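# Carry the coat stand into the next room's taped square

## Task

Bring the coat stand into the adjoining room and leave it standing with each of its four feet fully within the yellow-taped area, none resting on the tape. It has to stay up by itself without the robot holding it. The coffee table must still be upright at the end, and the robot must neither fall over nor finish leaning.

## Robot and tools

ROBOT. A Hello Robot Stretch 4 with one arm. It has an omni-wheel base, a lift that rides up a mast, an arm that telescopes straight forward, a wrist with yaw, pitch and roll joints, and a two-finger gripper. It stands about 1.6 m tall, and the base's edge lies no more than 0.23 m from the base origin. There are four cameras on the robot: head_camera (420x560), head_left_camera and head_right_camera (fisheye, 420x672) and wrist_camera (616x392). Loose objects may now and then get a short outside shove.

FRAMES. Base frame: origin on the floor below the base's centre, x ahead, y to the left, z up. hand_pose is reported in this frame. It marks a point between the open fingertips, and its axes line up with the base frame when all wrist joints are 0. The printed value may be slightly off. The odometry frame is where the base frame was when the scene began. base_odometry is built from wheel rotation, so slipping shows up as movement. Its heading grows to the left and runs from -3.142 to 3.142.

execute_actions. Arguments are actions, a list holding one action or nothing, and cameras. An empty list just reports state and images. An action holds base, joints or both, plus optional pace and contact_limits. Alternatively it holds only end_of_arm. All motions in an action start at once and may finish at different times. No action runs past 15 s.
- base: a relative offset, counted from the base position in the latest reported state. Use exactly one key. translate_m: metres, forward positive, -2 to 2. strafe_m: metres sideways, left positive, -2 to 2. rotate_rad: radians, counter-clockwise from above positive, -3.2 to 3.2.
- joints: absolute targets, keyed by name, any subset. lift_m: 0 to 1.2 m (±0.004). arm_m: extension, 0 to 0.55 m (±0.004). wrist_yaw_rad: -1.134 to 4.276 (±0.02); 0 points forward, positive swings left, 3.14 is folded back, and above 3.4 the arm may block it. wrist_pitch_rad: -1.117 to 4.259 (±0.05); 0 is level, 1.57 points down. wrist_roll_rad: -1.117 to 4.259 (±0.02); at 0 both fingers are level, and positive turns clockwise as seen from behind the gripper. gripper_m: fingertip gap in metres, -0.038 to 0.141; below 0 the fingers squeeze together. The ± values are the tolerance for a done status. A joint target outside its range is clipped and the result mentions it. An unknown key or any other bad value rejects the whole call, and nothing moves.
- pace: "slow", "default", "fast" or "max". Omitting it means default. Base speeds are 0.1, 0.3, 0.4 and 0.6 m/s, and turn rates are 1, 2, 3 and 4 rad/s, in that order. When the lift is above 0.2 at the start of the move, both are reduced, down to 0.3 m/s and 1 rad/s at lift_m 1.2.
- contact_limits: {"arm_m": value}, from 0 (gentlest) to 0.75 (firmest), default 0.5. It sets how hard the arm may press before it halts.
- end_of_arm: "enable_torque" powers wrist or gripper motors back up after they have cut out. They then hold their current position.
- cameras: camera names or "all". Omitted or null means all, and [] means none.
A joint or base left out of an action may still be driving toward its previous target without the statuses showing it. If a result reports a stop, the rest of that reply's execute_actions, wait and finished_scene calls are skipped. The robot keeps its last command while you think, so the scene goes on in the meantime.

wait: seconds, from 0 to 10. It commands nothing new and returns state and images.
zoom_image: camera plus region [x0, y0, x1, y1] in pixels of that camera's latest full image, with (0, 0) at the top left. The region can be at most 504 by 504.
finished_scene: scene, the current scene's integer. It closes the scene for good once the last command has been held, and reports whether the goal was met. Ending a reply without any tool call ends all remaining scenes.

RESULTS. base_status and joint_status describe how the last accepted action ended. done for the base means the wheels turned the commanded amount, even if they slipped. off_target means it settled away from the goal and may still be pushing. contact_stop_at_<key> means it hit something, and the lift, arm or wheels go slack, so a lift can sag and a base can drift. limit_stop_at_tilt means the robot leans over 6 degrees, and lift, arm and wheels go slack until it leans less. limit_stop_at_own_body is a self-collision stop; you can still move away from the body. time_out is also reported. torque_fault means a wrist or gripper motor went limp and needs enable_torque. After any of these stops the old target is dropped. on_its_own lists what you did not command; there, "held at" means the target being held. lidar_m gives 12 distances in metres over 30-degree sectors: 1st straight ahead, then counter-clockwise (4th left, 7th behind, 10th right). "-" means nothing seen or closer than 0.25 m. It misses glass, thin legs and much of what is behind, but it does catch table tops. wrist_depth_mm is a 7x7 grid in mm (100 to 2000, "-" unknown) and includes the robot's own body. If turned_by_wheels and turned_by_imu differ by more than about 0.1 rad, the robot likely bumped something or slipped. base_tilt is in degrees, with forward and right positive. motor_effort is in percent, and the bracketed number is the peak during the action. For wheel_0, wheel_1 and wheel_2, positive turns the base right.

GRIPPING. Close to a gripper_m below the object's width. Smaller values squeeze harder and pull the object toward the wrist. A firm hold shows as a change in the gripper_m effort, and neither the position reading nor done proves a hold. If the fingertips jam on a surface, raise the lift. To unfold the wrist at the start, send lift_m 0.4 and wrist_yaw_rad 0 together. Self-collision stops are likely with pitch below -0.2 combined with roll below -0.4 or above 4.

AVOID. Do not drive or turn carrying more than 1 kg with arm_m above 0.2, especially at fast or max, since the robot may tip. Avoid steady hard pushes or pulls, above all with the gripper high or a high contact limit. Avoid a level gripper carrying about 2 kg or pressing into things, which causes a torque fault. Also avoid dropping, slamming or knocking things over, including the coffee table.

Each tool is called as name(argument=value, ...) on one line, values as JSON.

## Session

execute_actions(actions=[])

Scene clock: 0.00 s.
base_odometry: x=+0.000 y=+0.000 heading=+0.000 (m, m, rad; odometry frame)
turned_by_wheels: +0.000 (rad since the last result)
turned_by_imu: +0.000 (rad since the last result)
base_tilt: forward=-1.1 right=-0.5 (deg)
lidar_m: 0.77 0.77 0.94 2.24 1.87 1.96 1.66 1.67 0.97 0.85 0.86 0.90
base_status: not commanded
joint_positions: lift_m=+0.257 arm_m=+0.000 wrist_yaw_rad=+3.050 wrist_pitch_rad=-0.014 wrist_roll_rad=-0.007 gripper_m=+0.057
joint_status: not commanded
motor_effort: lift_m=+18 arm_m=+0 wrist_yaw_rad=+0 wrist_pitch_rad=-6 wrist_roll_rad=+1 gripper_m=-3 wheel_0=+0 wheel_1=+0 wheel_2=+0 (%)
hand_pose: x=-0.1085 y=+0.1136 z=+0.4389 quat_wxyz=(+0.046, +0.007, -0.004, +0.999) (m; base frame)
wrist_depth_mm: 135 139 1863 1983 - - - / - 139 1808 - - - - / 109 140 1808 1983 - - - / 127 151 1863 1921 - - - / 1618 1756 1863 1983 - - - / 1499 1499 197 1366 1160 1281 1281 / 1078 991 991 - 1008 891 931
pictures: head_camera, head_left_camera, head_right_camera, wrist_camera
camera_calibration (this result's frames):
wrist_camera: T_world_to_cam=[[0.105195, 0.993998, -0.0300284, -0.0881734], [0.0169365, -0.0319824, -0.999345, 0.49225], [-0.994307, 0.104617, -0.0201992, 0.118175], [0, 0, 0, 1]] pos_world=[0.118441, 0.0910243, 0.491667]
Images, in order (width x height): head_camera 420x560, head_left_camera 420x672, head_right_camera 420x672, wrist_camera 616x392.

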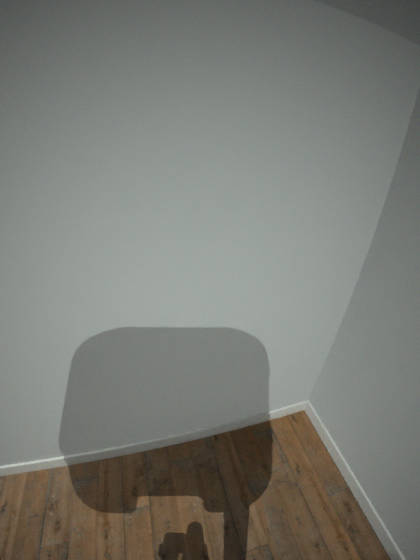

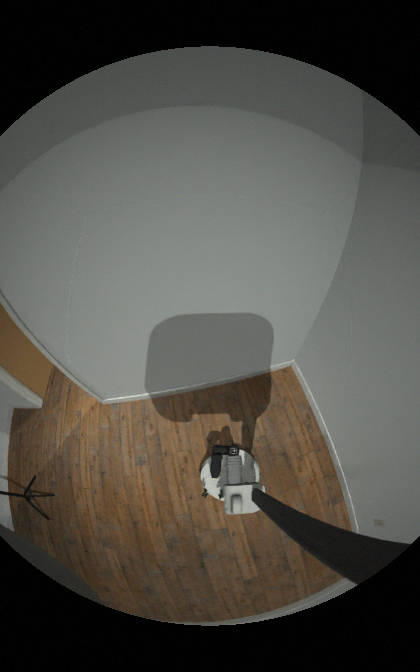

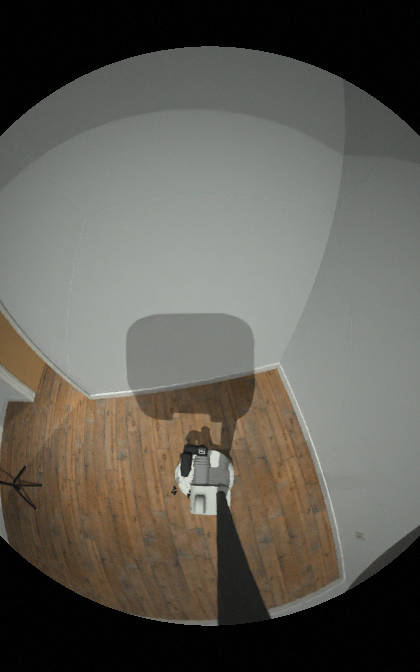

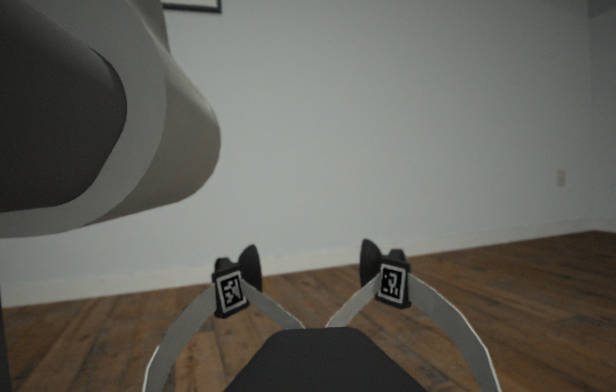

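execute_actions(actions=[{"base":{"rotate_rad":1.84},"joints":{"lift_m":0.4,"wrist_yaw_rad":0,"gripper_m":0.13},"pace":"fast"}])

Scene clock: 6.03 s.
base_odometry: x=+0.000 y=+0.000 heading=+1.840 (m, m, rad; odometry frame)
turned_by_wheels: +1.840 (rad since the last result)
turned_by_imu: +1.829 (rad since the last result)
base_tilt: forward=-1.1 right=-0.6 (deg)
lidar_m: 1.86 2.28 1.74 1.65 1.18 0.88 0.86 0.92 0.79 0.77 0.85 1.22
base_status: done
joint_positions: lift_m=+0.400 arm_m=+0.000 wrist_yaw_rad=+0.000 wrist_pitch_rad=-0.014 wrist_roll_rad=-0.007 gripper_m=+0.130
joint_status: all done
motor_effort: lift_m=+20(22) arm_m=+0(0) wrist_yaw_rad=-1(5) wrist_pitch_rad=-6(7) wrist_roll_rad=-4(2) gripper_m=-2(6) wheel_0=+0(8) wheel_1=+1(6) wheel_2=+1(10) (%)
hand_pose: x=+0.4592 y=-0.0873 z=+0.5822 quat_wxyz=(+1.000, -0.004, -0.007, +0.000) (m; base frame)
wrist_depth_mm: - - - - - 1756 1708 / - - - - - 1808 1708 / - - - - - 1808 1808 / - - - - - 1863 1808 / - - - - - 1863 1808 / 1983 1756 1576 1808 1537 1499 1618 / 1366 1308 1308 - 1308 1160 1205
pictures: head_camera, head_left_camera, head_right_camera, wrist_camera
camera_calibration (this result's frames):
wrist_camera: T_world_to_cam=[[-0.0129987, -0.999465, -0.0300279, -0.0636928], [-0.0198515, 0.0302825, -0.999344, 0.641782], [0.999718, -0.0123941, -0.0202345, -0.21931], [0, 0, 0, 1]] pos_world=[0.23116, -0.0858116, 0.635011]
Images, in order (width x height): head_camera 420x560, head_left_camera 420x672, head_right_camera 420x672, wrist_camera 616x392.

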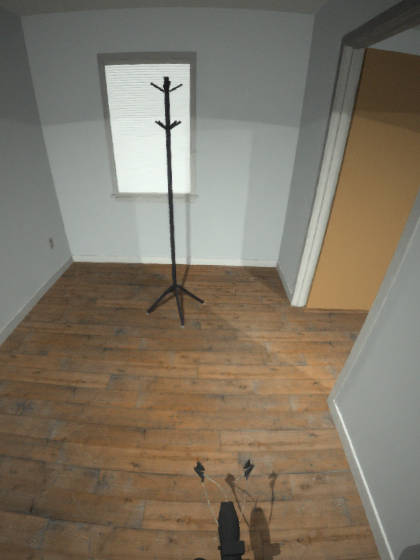

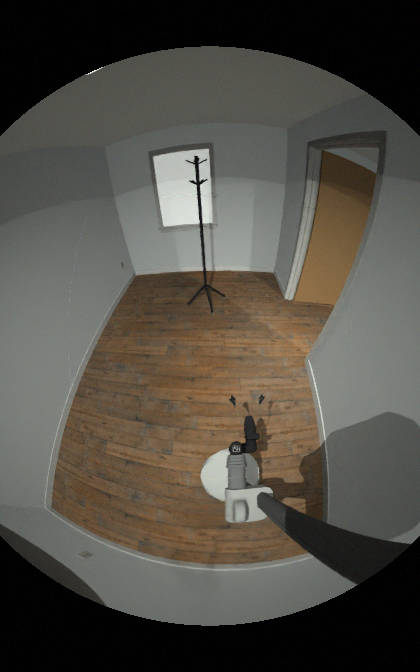

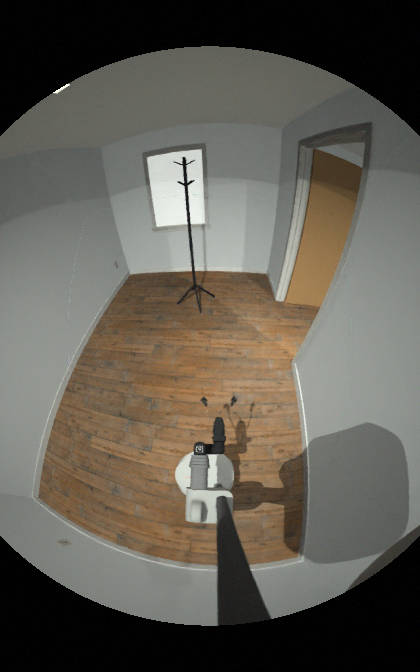

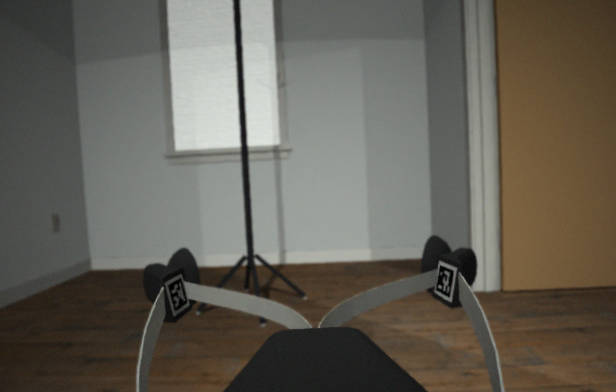

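execute_actions(actions=[{"base":{"rotate_rad":0.42},"joints":{"lift_m":0.2},"pace":"fast"}], cameras=[])

execute_actions(actions=[{"base":{"translate_m":2.0},"pace":"max"}], cameras=[])

execute_actions(actions=[{"base":{"translate_m":0.34},"pace":"max"}], cameras=[])

execute_actions(actions=[{"base":{"rotate_rad":-2.06},"pace":"fast"}])

Scene clock: 18.63 s.
base_odometry: x=+0.000 y=+0.000 heading=+2.260 (m, m, rad; odometry frame)
turned_by_wheels: +0.420 (rad since the last result)
turned_by_imu: +0.418 (rad since the last result)
base_tilt: forward=-1.0 right=-0.6 (deg)
lidar_m: 2.54 1.78 1.64 1.30 0.90 0.86 0.88 0.83 0.77 0.80 1.09 1.88
base_status: done
joint_positions: lift_m=+0.200 arm_m=+0.000 wrist_yaw_rad=+0.000 wrist_pitch_rad=-0.014 wrist_roll_rad=-0.007 gripper_m=+0.130
joint_status: all done
motor_effort: lift_m=+17(18) arm_m=+0(0) wrist_yaw_rad=-2(0) wrist_pitch_rad=-5(6) wrist_roll_rad=-2(2) gripper_m=+0(1) wheel_0=-1(5) wheel_1=-1(7) wheel_2=+0(8) (%)
hand_pose: x=+0.4592 y=-0.0874 z=+0.3824 quat_wxyz=(+1.000, -0.004, -0.007, +0.000) (m; base frame)
wrist_depth_mm: 1576 1983 - - - - - / 1618 1983 - - - - - / 1618 1983 - - - - - / 1576 1921 - - - - - / 1537 1921 - - 1756 1756 1863 / 1308 1160 1078 1229 1008 1042 1098 / 946 891 878 - 878 798 809
pictures: none
No camera images: the call's "cameras" was empty. Leave "cameras" out to get every camera's image.

Scene clock: 23.53 s.
base_odometry: x=-1.272 y=+1.544 heading=+2.260 (m, m, rad; odometry frame)
turned_by_wheels: +0.000 (rad since the last result)
turned_by_imu: +0.000 (rad since the last result)
base_tilt: forward=-1.1 right=-0.5 (deg)
lidar_m: 1.10 0.81 0.77 0.78 1.08 2.58 2.58 1.84 1.72 0.44 1.08 1.01
base_status: done
joint_positions: lift_m=+0.200 arm_m=+0.000 wrist_yaw_rad=+0.000 wrist_pitch_rad=-0.014 wrist_roll_rad=-0.007 gripper_m=+0.130
joint_status: not commanded
motor_effort: lift_m=+17(17) arm_m=+0(0) wrist_yaw_rad=-2(1) wrist_pitch_rad=-6(7) wrist_roll_rad=-2(2) gripper_m=-2(1) wheel_0=-1(7) wheel_1=-1(7) wheel_2=+0(14) (%)
hand_pose: x=+0.4592 y=-0.0874 z=+0.3824 quat_wxyz=(+1.000, -0.004, -0.007, +0.000) (m; base frame)
wrist_depth_mm: 715 891 1025 931 820 750 691 / 723 904 1042 917 842 759 691 / 723 891 1060 946 854 768 715 / 723 891 1078 960 842 778 707 / 723 866 1078 976 866 750 723 / 715 820 1060 960 854 750 723 / 699 809 878 - 820 759 723
pictures: none
No camera images: the call's "cameras" was empty. Leave "cameras" out to get every camera's image.

Scene clock: 25.53 s.
base_odometry: x=-1.488 y=+1.806 heading=+2.260 (m, m, rad; odometry frame)
turned_by_wheels: +0.000 (rad since the last result)
turned_by_imu: +0.000 (rad since the last result)
base_tilt: forward=-1.1 right=-0.5 (deg)
lidar_m: 0.78 0.65 0.59 0.64 0.86 2.06 2.82 2.10 0.60 1.12 0.74 0.72
base_status: done
joint_positions: lift_m=+0.200 arm_m=+0.000 wrist_yaw_rad=+0.000 wrist_pitch_rad=-0.014 wrist_roll_rad=-0.007 gripper_m=+0.130
joint_status: not commanded
motor_effort: lift_m=+17(17) arm_m=+0(0) wrist_yaw_rad=-1(1) wrist_pitch_rad=-6(7) wrist_roll_rad=-3(3) gripper_m=-1(1) wheel_0=-2(7) wheel_1=-1(7) wheel_2=+0(14) (%)
hand_pose: x=+0.4592 y=-0.0874 z=+0.3824 quat_wxyz=(+1.000, -0.004, -0.007, +0.000) (m; base frame)
wrist_depth_mm: 574 715 676 585 525 477 436 / 574 715 668 591 535 488 445 / 574 715 683 609 544 488 449 / 574 699 691 609 544 492 455 / 580 691 699 615 554 484 455 / 580 654 691 615 539 488 462 / 569 676 723 - 549 512 462
pictures: none
No camera images: the call's "cameras" was empty. Leave "cameras" out to get every camera's image.

Scene clock: 27.50 s.
base_odometry: x=-1.488 y=+1.806 heading=+0.200 (m, m, rad; odometry frame)
turned_by_wheels: -2.060 (rad since the last result)
turned_by_imu: -2.045 (rad since the last result)
base_tilt: forward=-1.1 right=-0.5 (deg)
lidar_m: 0.59 1.08 0.76 0.72 0.79 0.66 0.62 0.63 0.88 2.21 2.71 2.12
base_status: done
joint_positions: lift_m=+0.200 arm_m=+0.000 wrist_yaw_rad=+0.000 wrist_pitch_rad=-0.014 wrist_roll_rad=-0.007 gripper_m=+0.130
joint_status: not commanded
motor_effort: lift_m=+19(19) arm_m=+0(0) wrist_yaw_rad=-1(2) wrist_pitch_rad=-7(7) wrist_roll_rad=-2(1) gripper_m=-2(2) wheel_0=+1(5) wheel_1=+0(10) wheel_2=-2(8) (%)
hand_pose: x=+0.4592 y=-0.0875 z=+0.3823 quat_wxyz=(+1.000, -0.004, -0.007, +0.000) (m; base frame)
wrist_depth_mm: 1366 1618 1661 - - 1756 1708 / 1336 1618 1661 - - 1756 1708 / 1308 1618 1661 - - 1863 1708 / 1308 1708 1708 - - 1808 1756 / 1281 1618 1708 1708 1983 1708 1756 / 1229 1182 1078 530 1042 1042 1078 / 931 878 831 - 878 809 809
pictures: head_camera, head_left_camera, head_right_camera, wrist_camera
camera_calibration (this result's frames):
wrist_camera: T_world_to_cam=[[-0.0134846, -0.999458, -0.0300269, -0.069612], [-0.0199021, 0.0302919, -0.999343, 0.442044], [0.999711, -0.0128782, -0.0202998, -0.22334], [0, 0, 0, 1]] pos_world=[0.231134, -0.0858408, 0.43513]
Images, in order (width x height): head_camera 420x560, head_left_camera 420x672, head_right_camera 420x672, wrist_camera 616x392.

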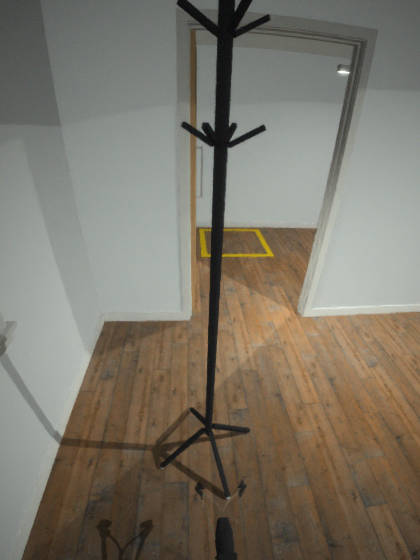

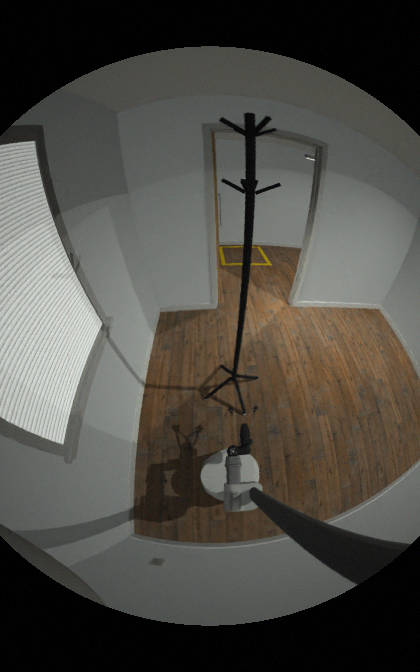

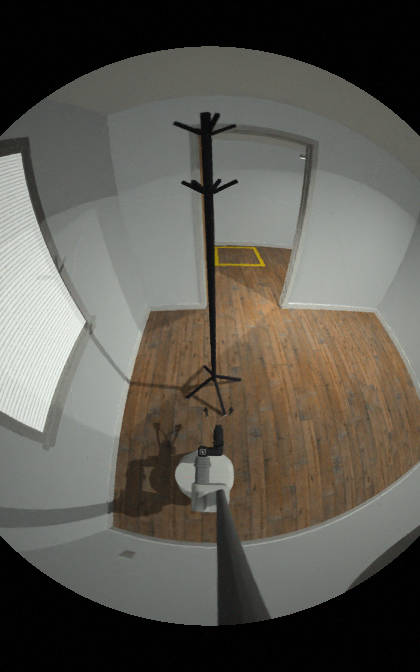

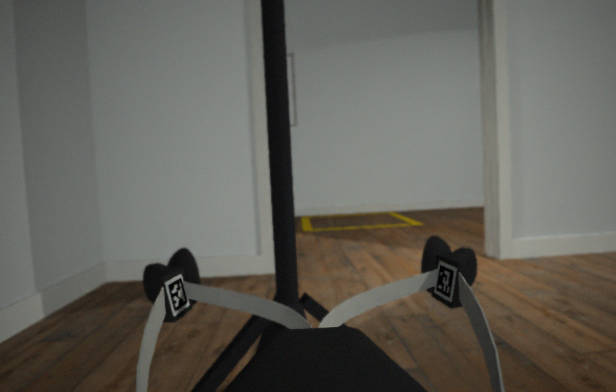

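execute_actions(actions=[{"base":{"rotate_rad":-0.22},"joints":{"lift_m":0.115},"pace":"fast"}], cameras=[])

execute_actions(actions=[{"base":{"strafe_m":0.206},"joints":{"arm_m":0.19},"pace":"fast"}], cameras=["wrist_camera","head_camera"])

Scene clock: 38.10 s.
base_odometry: x=-1.488 y=+1.806 heading=-0.020 (m, m, rad; odometry frame)
turned_by_wheels: -0.220 (rad since the last result)
turned_by_imu: -0.217 (rad since the last result)
base_tilt: forward=-1.0 right=-0.6 (deg)
lidar_m: 0.58 0.68 0.83 0.73 0.76 0.72 0.61 0.62 0.75 1.29 2.94 2.11
base_status: done
joint_positions: lift_m=+0.115 arm_m=+0.000 wrist_yaw_rad=+0.000 wrist_pitch_rad=-0.014 wrist_roll_rad=-0.007 gripper_m=+0.130
joint_status: all done
motor_effort: lift_m=+17(17) arm_m=+0(0) wrist_yaw_rad=-1(0) wrist_pitch_rad=-5(7) wrist_roll_rad=+0(3) gripper_m=-1(0) wheel_0=+1(4) wheel_1=+1(7) wheel_2=-1(7) (%)
hand_pose: x=+0.4592 y=-0.0875 z=+0.2974 quat_wxyz=(+1.000, -0.004, -0.007, +0.000) (m; base frame)
wrist_depth_mm: 1430 1464 - - 1921 1983 - / 1499 1499 - - 1983 1983 - / 1464 1499 - - 1921 - - / 1499 1499 - - 1983 1983 - / 1499 1464 1661 1661 1537 1430 1430 / 1060 488 574 976 809 842 891 / 699 707 668 - 699 634 654
pictures: none
No camera images: the call's "cameras" was empty. Leave "cameras" out to get every camera's image.

Scene clock: 39.80 s.
base_odometry: x=-1.484 y=+2.012 heading=-0.020 (m, m, rad; odometry frame)
turned_by_wheels: +0.000 (rad since the last result)
turned_by_imu: +0.001 (rad since the last result)
base_tilt: forward=-1.1 right=-0.6 (deg)
lidar_m: 0.64 1.14 0.59 0.52 0.52 0.65 0.67 0.65 0.78 1.42 3.16 0.61
base_status: done
joint_positions: lift_m=+0.115 arm_m=+0.188 wrist_yaw_rad=+0.000 wrist_pitch_rad=-0.014 wrist_roll_rad=-0.007 gripper_m=+0.130
joint_status: all done
motor_effort: lift_m=+17(17) arm_m=+9(9) wrist_yaw_rad=-2(0) wrist_pitch_rad=-7(6) wrist_roll_rad=-1(2) gripper_m=-1(1) wheel_0=+1(9) wheel_1=-1(11) wheel_2=-1(0) (%)
hand_pose: x=+0.6478 y=-0.0873 z=+0.2975 quat_wxyz=(+1.000, -0.004, -0.007, +0.000) (m; base frame)
wrist_depth_mm: 1255 1336 - - - 1708 1808 / 1255 1336 - - - 1618 1863 / 1255 1308 1537 - - 1756 1808 / 1281 1336 1576 - - 1756 1921 / 1281 1281 1430 1537 1576 1499 1430 / 1042 960 854 306 375 831 891 / 741 707 661 - 427 647 647
pictures: head_camera, wrist_camera
camera_calibration (this result's frames):
wrist_camera: T_world_to_cam=[[-0.0131045, -0.999463, -0.030028, -0.0697528], [-0.0198251, 0.0302844, -0.999345, 0.360961], [0.999718, -0.0125006, -0.0202113, -0.413674], [0, 0, 0, 1]] pos_world=[0.419799, -0.085818, 0.350269]
Images, in order (width x height): head_camera 420x560, wrist_camera 616x392.

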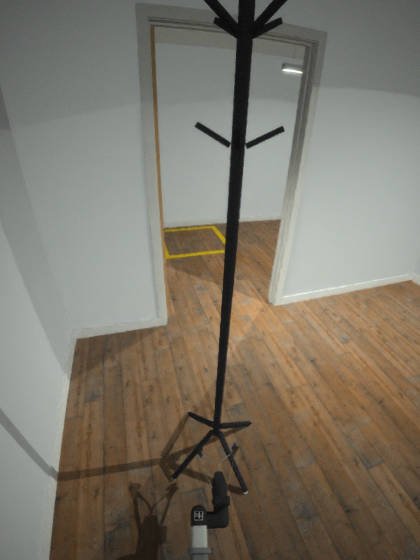

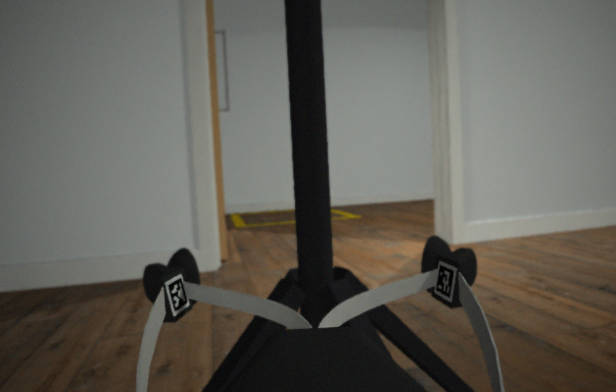

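execute_actions(actions=[{"base":{"translate_m":0.18},"joints":{"lift_m":0.121,"gripper_m":0.09}}], cameras=["wrist_camera"])

execute_actions(actions=[{"joints":{"gripper_m":0.0}}], cameras=["wrist_camera"])

execute_actions(actions=[{"base":{"translate_m":0.7}}])

Scene clock: 45.43 s.
base_odometry: x=-1.304 y=+2.008 heading=-0.021 (m, m, rad; odometry frame)
turned_by_wheels: +0.000 (rad since the last result)
turned_by_imu: +0.001 (rad since the last result)
base_tilt: forward=-1.1 right=-0.5 (deg)
lidar_m: 0.48 1.22 0.64 0.55 0.57 0.71 0.83 0.82 1.01 1.80 3.11 0.55
base_status: done
joint_positions: lift_m=+0.121 arm_m=+0.188 wrist_yaw_rad=-0.003 wrist_pitch_rad=-0.014 wrist_roll_rad=-0.007 gripper_m=+0.090
joint_status: all done
motor_effort: lift_m=+21(21) arm_m=+9(9) wrist_yaw_rad=+6(6) wrist_pitch_rad=-6(6) wrist_roll_rad=-2(3) gripper_m=-3(3) wheel_0=+0(5) wheel_1=-1(4) wheel_2=-1(8) (%)
hand_pose: x=+0.6476 y=-0.0882 z=+0.3031 quat_wxyz=(+1.000, -0.004, -0.007, -0.001) (m; base frame)
wrist_depth_mm: 1078 1160 - 138 - 1499 1618 / 1118 1138 - 139 - 1499 1576 / 1118 1160 - 139 - 1576 1618 / 1098 1205 - 141 - 1537 1661 / 1118 1205 1336 143 1464 1499 1464 / 1078 1025 854 142 820 854 891 / 759 723 715 - 707 640 668
pictures: wrist_camera
camera_calibration (this result's frames):
wrist_camera: T_world_to_cam=[[-0.0159921, -0.999421, -0.0300274, -0.0685444], [-0.0197954, 0.0303418, -0.999344, 0.366635], [0.999676, -0.0153872, -0.0202692, -0.413529], [0, 0, 0, 1]] pos_world=[0.419557, -0.0859922, 0.355954]
Images, in order (width x height): wrist_camera 616x392.

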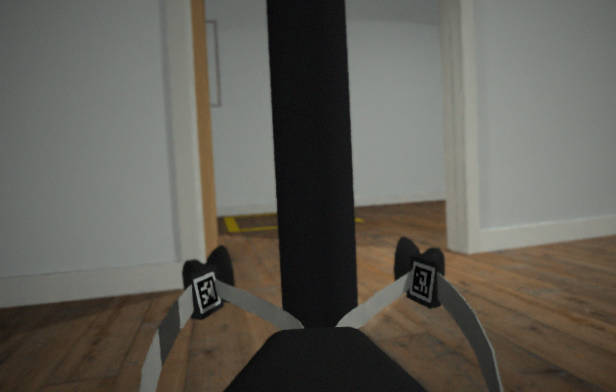

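Scene clock: 47.13 s.
base_odometry: x=-1.304 y=+2.008 heading=-0.021 (m, m, rad; odometry frame)
turned_by_wheels: +0.000 (rad since the last result)
turned_by_imu: +0.000 (rad since the last result)
base_tilt: forward=-1.1 right=-0.5 (deg)
lidar_m: 0.46 1.22 0.67 0.58 0.56 0.71 0.83 0.84 0.99 1.78 3.09 0.47
base_status: not commanded
joint_positions: lift_m=+0.121 arm_m=+0.189 wrist_yaw_rad=-0.002 wrist_pitch_rad=-0.014 wrist_roll_rad=-0.007 gripper_m=+0.000
joint_status: all done
motor_effort: lift_m=+21(21) arm_m=+7(9) wrist_yaw_rad=+5(6) wrist_pitch_rad=-7(6) wrist_roll_rad=-3(3) gripper_m=-11(14) wheel_0=-2(1) wheel_1=-2(2) wheel_2=-2(1) (%)
hand_pose: x=+0.6480 y=-0.0880 z=+0.3031 quat_wxyz=(+1.000, -0.004, -0.007, -0.001) (m; base frame)
wrist_depth_mm: 1098 1160 - 137 - 1499 1618 / 1098 1160 - 139 - 1537 1618 / 1098 1160 - 140 - 1499 1661 / 1138 1182 - 140 - 1499 1661 / 1138 1182 1397 142 1661 1537 1464 / 1078 1060 878 142 189 917 904 / 750 723 699 - 715 621 661
pictures: wrist_camera
camera_calibration (this result's frames):
wrist_camera: T_world_to_cam=[[-0.0152517, -0.999433, -0.0300273, -0.0688048], [-0.0198414, 0.0303274, -0.999343, 0.366659], [0.999687, -0.0146459, -0.0202927, -0.413899], [0, 0, 0, 1]] pos_world=[0.419995, -0.0859475, 0.355953]
Images, in order (width x height): wrist_camera 616x392.

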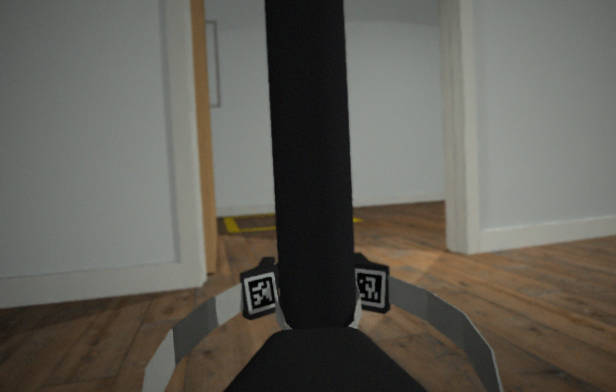

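Scene clock: 50.97 s.
base_odometry: x=-0.604 y=+1.994 heading=-0.021 (m, m, rad; odometry frame)
turned_by_wheels: +0.000 (rad since the last result)
turned_by_imu: -0.001 (rad since the last result)
base_tilt: forward=-1.1 right=-0.5 (deg)
lidar_m: 0.46 0.94 0.90 0.76 0.74 0.89 1.51 1.52 1.79 2.94 1.89 0.56
base_status: done
joint_positions: lift_m=+0.121 arm_m=+0.189 wrist_yaw_rad=-0.004 wrist_pitch_rad=-0.015 wrist_roll_rad=-0.007 gripper_m=+0.000
joint_status: not commanded
motor_effort: lift_m=+20(21) arm_m=+7(7) wrist_yaw_rad=+9(19) wrist_pitch_rad=-5(7) wrist_roll_rad=-2(2) gripper_m=-8(11) wheel_0=+1(6) wheel_1=+0(5) wheel_2=-2(12) (%)
hand_pose: x=+0.6479 y=-0.0884 z=+0.3035 quat_wxyz=(+1.000, -0.004, -0.008, -0.002) (m; base frame)
wrist_depth_mm: 530 946 - 137 - - 854 / 530 891 - 137 - - 878 / 521 866 - 140 - - 866 / 517 831 - 141 - - 866 / 512 788 1808 142 1618 1537 891 / 508 878 187 142 188 904 831 / 512 654 715 - 715 621 661
pictures: head_camera, head_left_camera, head_right_camera, wrist_camera
camera_calibration (this result's frames):
wrist_camera: T_world_to_cam=[[-0.0169021, -0.999406, -0.0300385, -0.0682051], [-0.0189157, 0.0303571, -0.99936, 0.36642], [0.999678, -0.0163231, -0.0194175, -0.414156], [0, 0, 0, 1]] pos_world=[0.419801, -0.0860483, 0.356095]
Images, in order (width x height): head_camera 420x560, head_left_camera 420x672, head_right_camera 420x672, wrist_camera 616x392.

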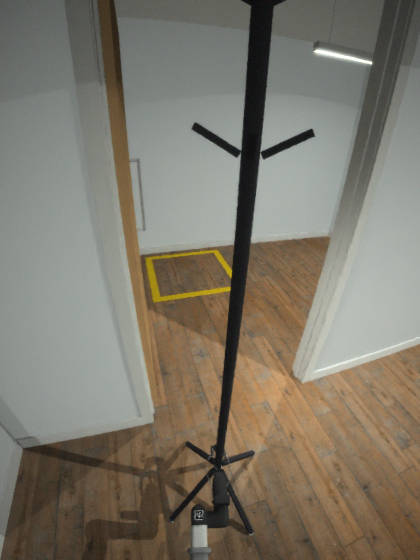

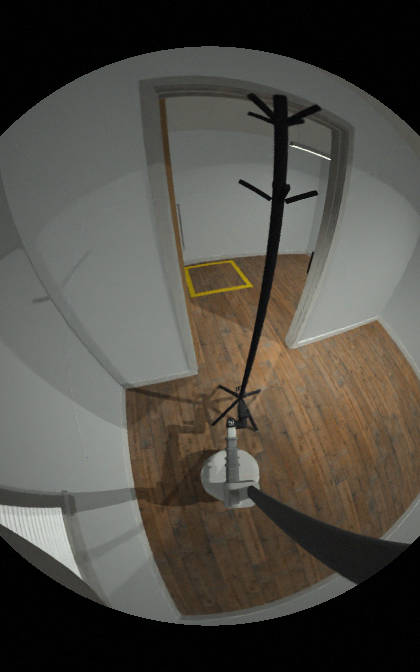

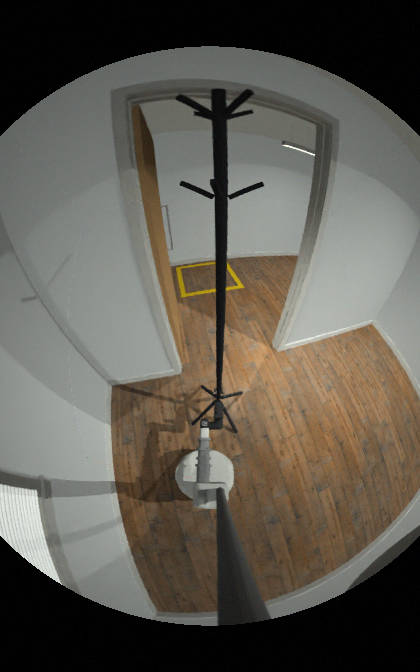

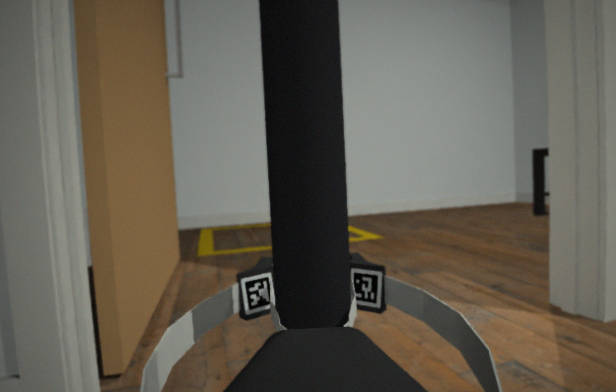

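execute_actions(actions=[{"base":{"translate_m":1.3}}], cameras=["head_camera"])

execute_actions(actions=[{"base":{"rotate_rad":0.16},"pace":"slow"}], cameras=["head_camera","head_left_camera"])

Scene clock: 61.47 s.
base_odometry: x=+0.695 y=+1.966 heading=-0.021 (m, m, rad; odometry frame)
turned_by_wheels: +0.000 (rad since the last result)
turned_by_imu: -0.002 (rad since the last result)
base_tilt: forward=-1.0 right=-0.5 (deg)
lidar_m: 0.45 0.57 0.33 0.27 0.27 0.37 2.33 2.78 3.02 0.64 2.00 0.55
base_status: done
joint_positions: lift_m=+0.121 arm_m=+0.189 wrist_yaw_rad=-0.003 wrist_pitch_rad=-0.015 wrist_roll_rad=-0.007 gripper_m=+0.000
joint_status: not commanded
motor_effort: lift_m=+20(20) arm_m=+7(7) wrist_yaw_rad=+7(12) wrist_pitch_rad=-4(4) wrist_roll_rad=-2(4) gripper_m=-9(9) wheel_0=+1(7) wheel_1=+1(4) wheel_2=-1(14) (%)
hand_pose: x=+0.6479 y=-0.0884 z=+0.3035 quat_wxyz=(+1.000, -0.004, -0.007, -0.002) (m; base frame)
wrist_depth_mm: 1366 1464 1576 137 1756 1921 - / 1336 1430 1537 137 1756 1808 - / 1397 1464 1499 139 1808 1808 - / 1397 1499 1576 141 1756 1921 - / 1397 1464 1576 142 1661 1537 1464 / 1060 1060 186 142 187 931 891 / 750 723 715 - 715 621 654
pictures: head_camera
Images, in order (width x height): head_camera 420x560.

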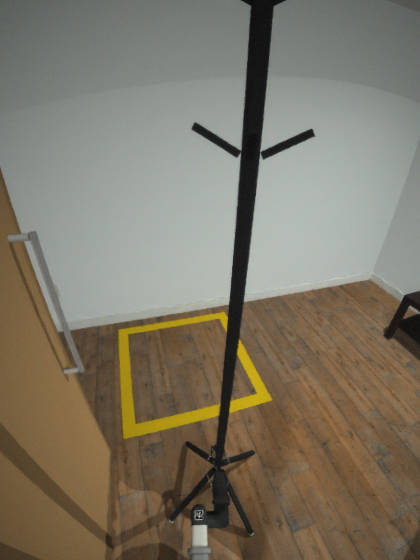

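Scene clock: 62.53 s.
base_odometry: x=+0.695 y=+1.966 heading=+0.138 (m, m, rad; odometry frame)
turned_by_wheels: +0.159 (rad since the last result)
turned_by_imu: +0.157 (rad since the last result)
base_tilt: forward=-1.0 right=-0.5 (deg)
lidar_m: 0.46 0.47 0.31 0.26 0.27 1.49 2.78 2.83 0.69 0.66 2.03 0.43
base_status: done
joint_positions: lift_m=+0.121 arm_m=+0.189 wrist_yaw_rad=-0.009 wrist_pitch_rad=-0.014 wrist_roll_rad=-0.007 gripper_m=+0.000
joint_status: not commanded
on_its_own: wrist_yaw_rad is at rest, and its effort (+27) is outside its rest range (-13 to +13)
motor_effort: lift_m=+19(20) arm_m=+7(7) wrist_yaw_rad=+27(43) wrist_pitch_rad=-5(7) wrist_roll_rad=-3(3) gripper_m=-10(11) wheel_0=-8(15) wheel_1=-1(6) wheel_2=-5(12) (%)
hand_pose: x=+0.6473 y=-0.0901 z=+0.3033 quat_wxyz=(+1.000, -0.004, -0.007, -0.005) (m; base frame)
wrist_depth_mm: 1464 1464 1499 138 1576 1618 1708 / 1430 1499 1537 139 1576 1661 1756 / 1430 1499 1499 141 1661 1708 1756 / 1499 1537 1537 143 1618 1708 1708 / 1464 1499 1499 144 1618 1537 1430 / 1060 1042 189 144 187 904 891 / 759 715 707 - 715 634 661
pictures: head_camera, head_left_camera
Images, in order (width x height): head_camera 420x560, head_left_camera 420x672.

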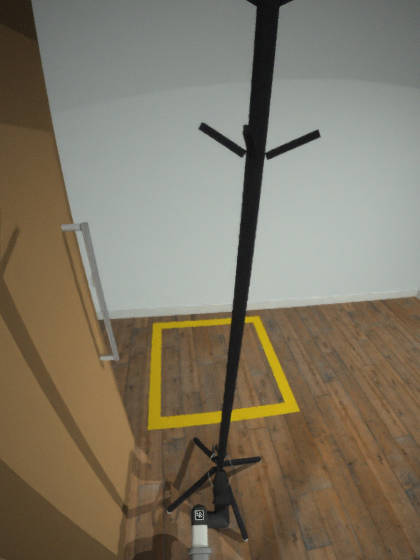

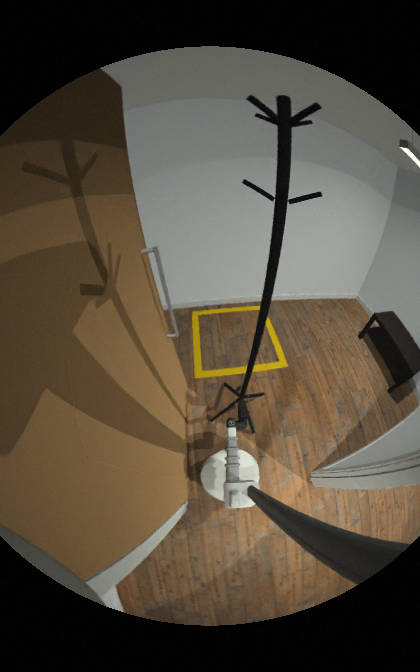

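execute_actions(actions=[{"base":{"translate_m":0.79}}], cameras=[])

execute_actions(actions=[{"joints":{"gripper_m":0.08}}], cameras=[])

execute_actions(actions=[{"joints":{"arm_m":0,"lift_m":0.16},"pace":"fast"}])

Scene clock: 71.43 s.
base_odometry: x=+1.478 y=+2.075 heading=+0.138 (m, m, rad; odometry frame)
turned_by_wheels: +0.000 (rad since the last result)
turned_by_imu: -0.001 (rad since the last result)
base_tilt: forward=-1.0 right=-0.6 (deg)
lidar_m: 0.47 1.15 1.26 0.25 0.34 0.44 3.60 1.09 1.20 1.88 1.85 0.44
base_status: done
joint_positions: lift_m=+0.121 arm_m=+0.189 wrist_yaw_rad=-0.003 wrist_pitch_rad=-0.015 wrist_roll_rad=-0.007 gripper_m=+0.000
joint_status: not commanded
motor_effort: lift_m=+20(20) arm_m=+7(7) wrist_yaw_rad=+10(29) wrist_pitch_rad=-4(6) wrist_roll_rad=-3(2) gripper_m=-8(10) wheel_0=+1(8) wheel_1=-1(8) wheel_2=-3(14) (%)
hand_pose: x=+0.6478 y=-0.0884 z=+0.3034 quat_wxyz=(+1.000, -0.004, -0.007, -0.002) (m; base frame)
wrist_depth_mm: 691 715 741 138 768 798 831 / 699 715 741 139 798 809 820 / 715 715 741 140 798 809 831 / 723 732 750 142 798 820 842 / 723 741 768 143 788 831 842 / 723 741 186 144 187 820 831 / 715 715 707 - 715 627 654
pictures: none
No camera images: the call's "cameras" was empty. Leave "cameras" out to get every camera's image.

Scene clock: 73.03 s.
base_odometry: x=+1.478 y=+2.075 heading=+0.138 (m, m, rad; odometry frame)
turned_by_wheels: +0.000 (rad since the last result)
turned_by_imu: +0.001 (rad since the last result)
base_tilt: forward=-1.1 right=-0.5 (deg)
lidar_m: 0.46 1.18 1.26 0.27 0.35 0.46 3.59 1.08 1.21 1.88 1.79 0.42
base_status: not commanded
joint_positions: lift_m=+0.121 arm_m=+0.189 wrist_yaw_rad=-0.001 wrist_pitch_rad=-0.015 wrist_roll_rad=-0.007 gripper_m=+0.080
joint_status: all done
motor_effort: lift_m=+20(20) arm_m=+7(7) wrist_yaw_rad=+5(13) wrist_pitch_rad=-4(5) wrist_roll_rad=-2(4) gripper_m=-2(8) wheel_0=+1(1) wheel_1=+0(0) wheel_2=-4(4) (%)
hand_pose: x=+0.6480 y=-0.0877 z=+0.3033 quat_wxyz=(+1.000, -0.004, -0.007, -0.001) (m; base frame)
wrist_depth_mm: 699 715 741 140 768 788 820 / 707 723 741 142 788 809 820 / 699 723 750 144 788 809 842 / 715 732 759 145 788 820 831 / 723 750 750 145 809 831 854 / 732 750 221 147 788 809 842 / 715 715 707 - 707 647 654
pictures: none
No camera images: the call's "cameras" was empty. Leave "cameras" out to get every camera's image.

Scene clock: 74.43 s.
base_odometry: x=+1.478 y=+2.075 heading=+0.138 (m, m, rad; odometry frame)
turned_by_wheels: +0.000 (rad since the last result)
turned_by_imu: +0.001 (rad since the last result)
base_tilt: forward=-1.1 right=-0.5 (deg)
lidar_m: 0.46 1.16 1.26 0.28 0.33 0.46 3.60 1.09 1.22 1.89 1.83 0.44
base_status: not commanded
joint_positions: lift_m=+0.160 arm_m=+0.002 wrist_yaw_rad=+0.000 wrist_pitch_rad=-0.014 wrist_roll_rad=-0.007 gripper_m=+0.080
joint_status: all done
motor_effort: lift_m=+21(23) arm_m=-9(8) wrist_yaw_rad=+0(3) wrist_pitch_rad=-6(7) wrist_roll_rad=-3(1) gripper_m=-2(3) wheel_0=+1(1) wheel_1=+0(1) wheel_2=-2(4) (%)
hand_pose: x=+0.4609 y=-0.0875 z=+0.3421 quat_wxyz=(+1.000, -0.004, -0.007, +0.000) (m; base frame)
wrist_depth_mm: 878 891 904 960 960 991 1025 / 866 891 931 946 960 1008 1042 / 891 904 931 931 991 1025 1042 / 904 917 946 960 1025 1025 1060 / 904 931 931 976 991 1008 1078 / 904 931 223 338 904 1008 991 / 842 788 798 - 788 723 732
pictures: head_camera, head_left_camera, head_right_camera, wrist_camera
camera_calibration (this result's frames):
wrist_camera: T_world_to_cam=[[-0.0135192, -0.999458, -0.030026, -0.0707884], [-0.0199675, 0.0302926, -0.999342, 0.401975], [0.999709, -0.0129108, -0.0203662, -0.225855], [0, 0, 0, 1]] pos_world=[0.232859, -0.0858428, 0.394985]
Images, in order (width x height): head_camera 420x560, head_left_camera 420x672, head_right_camera 420x672, wrist_camera 616x392.

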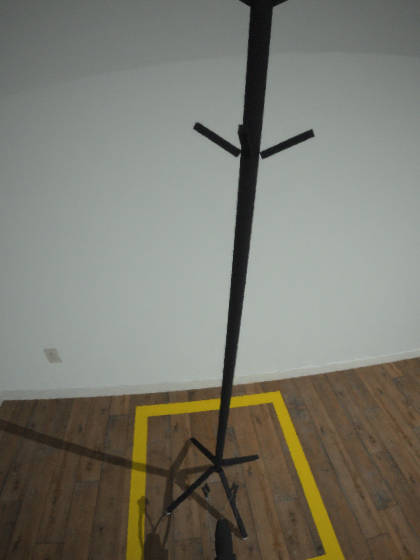

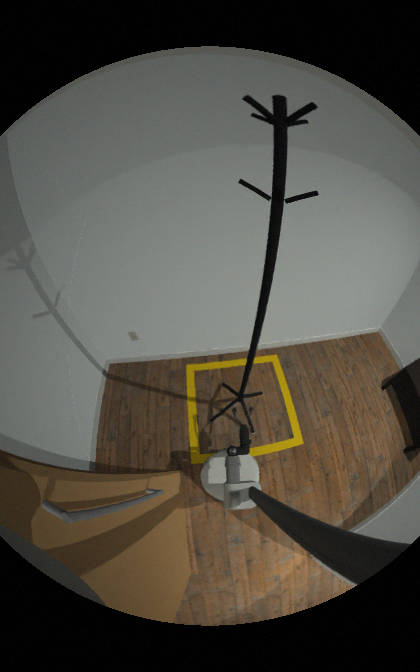

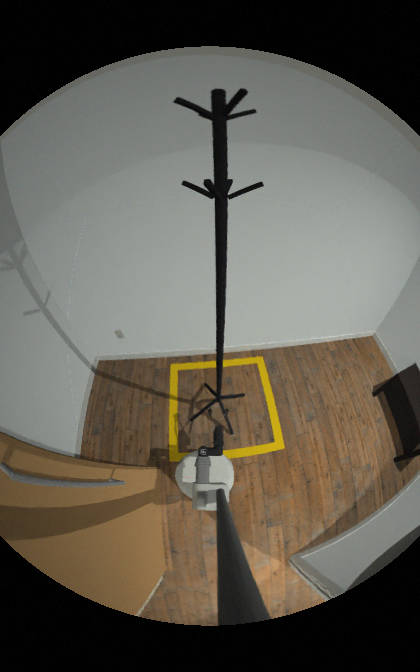

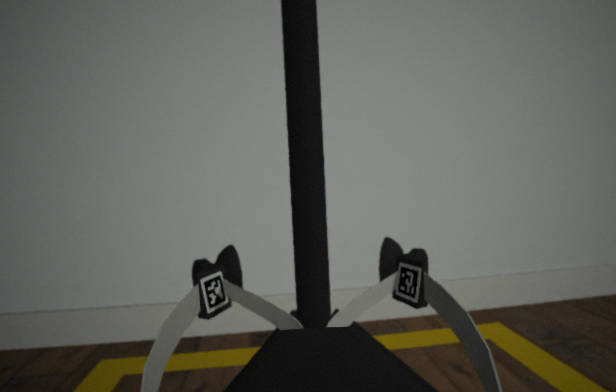

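finished_scene(scene=2)

The scene is finished: the task was done.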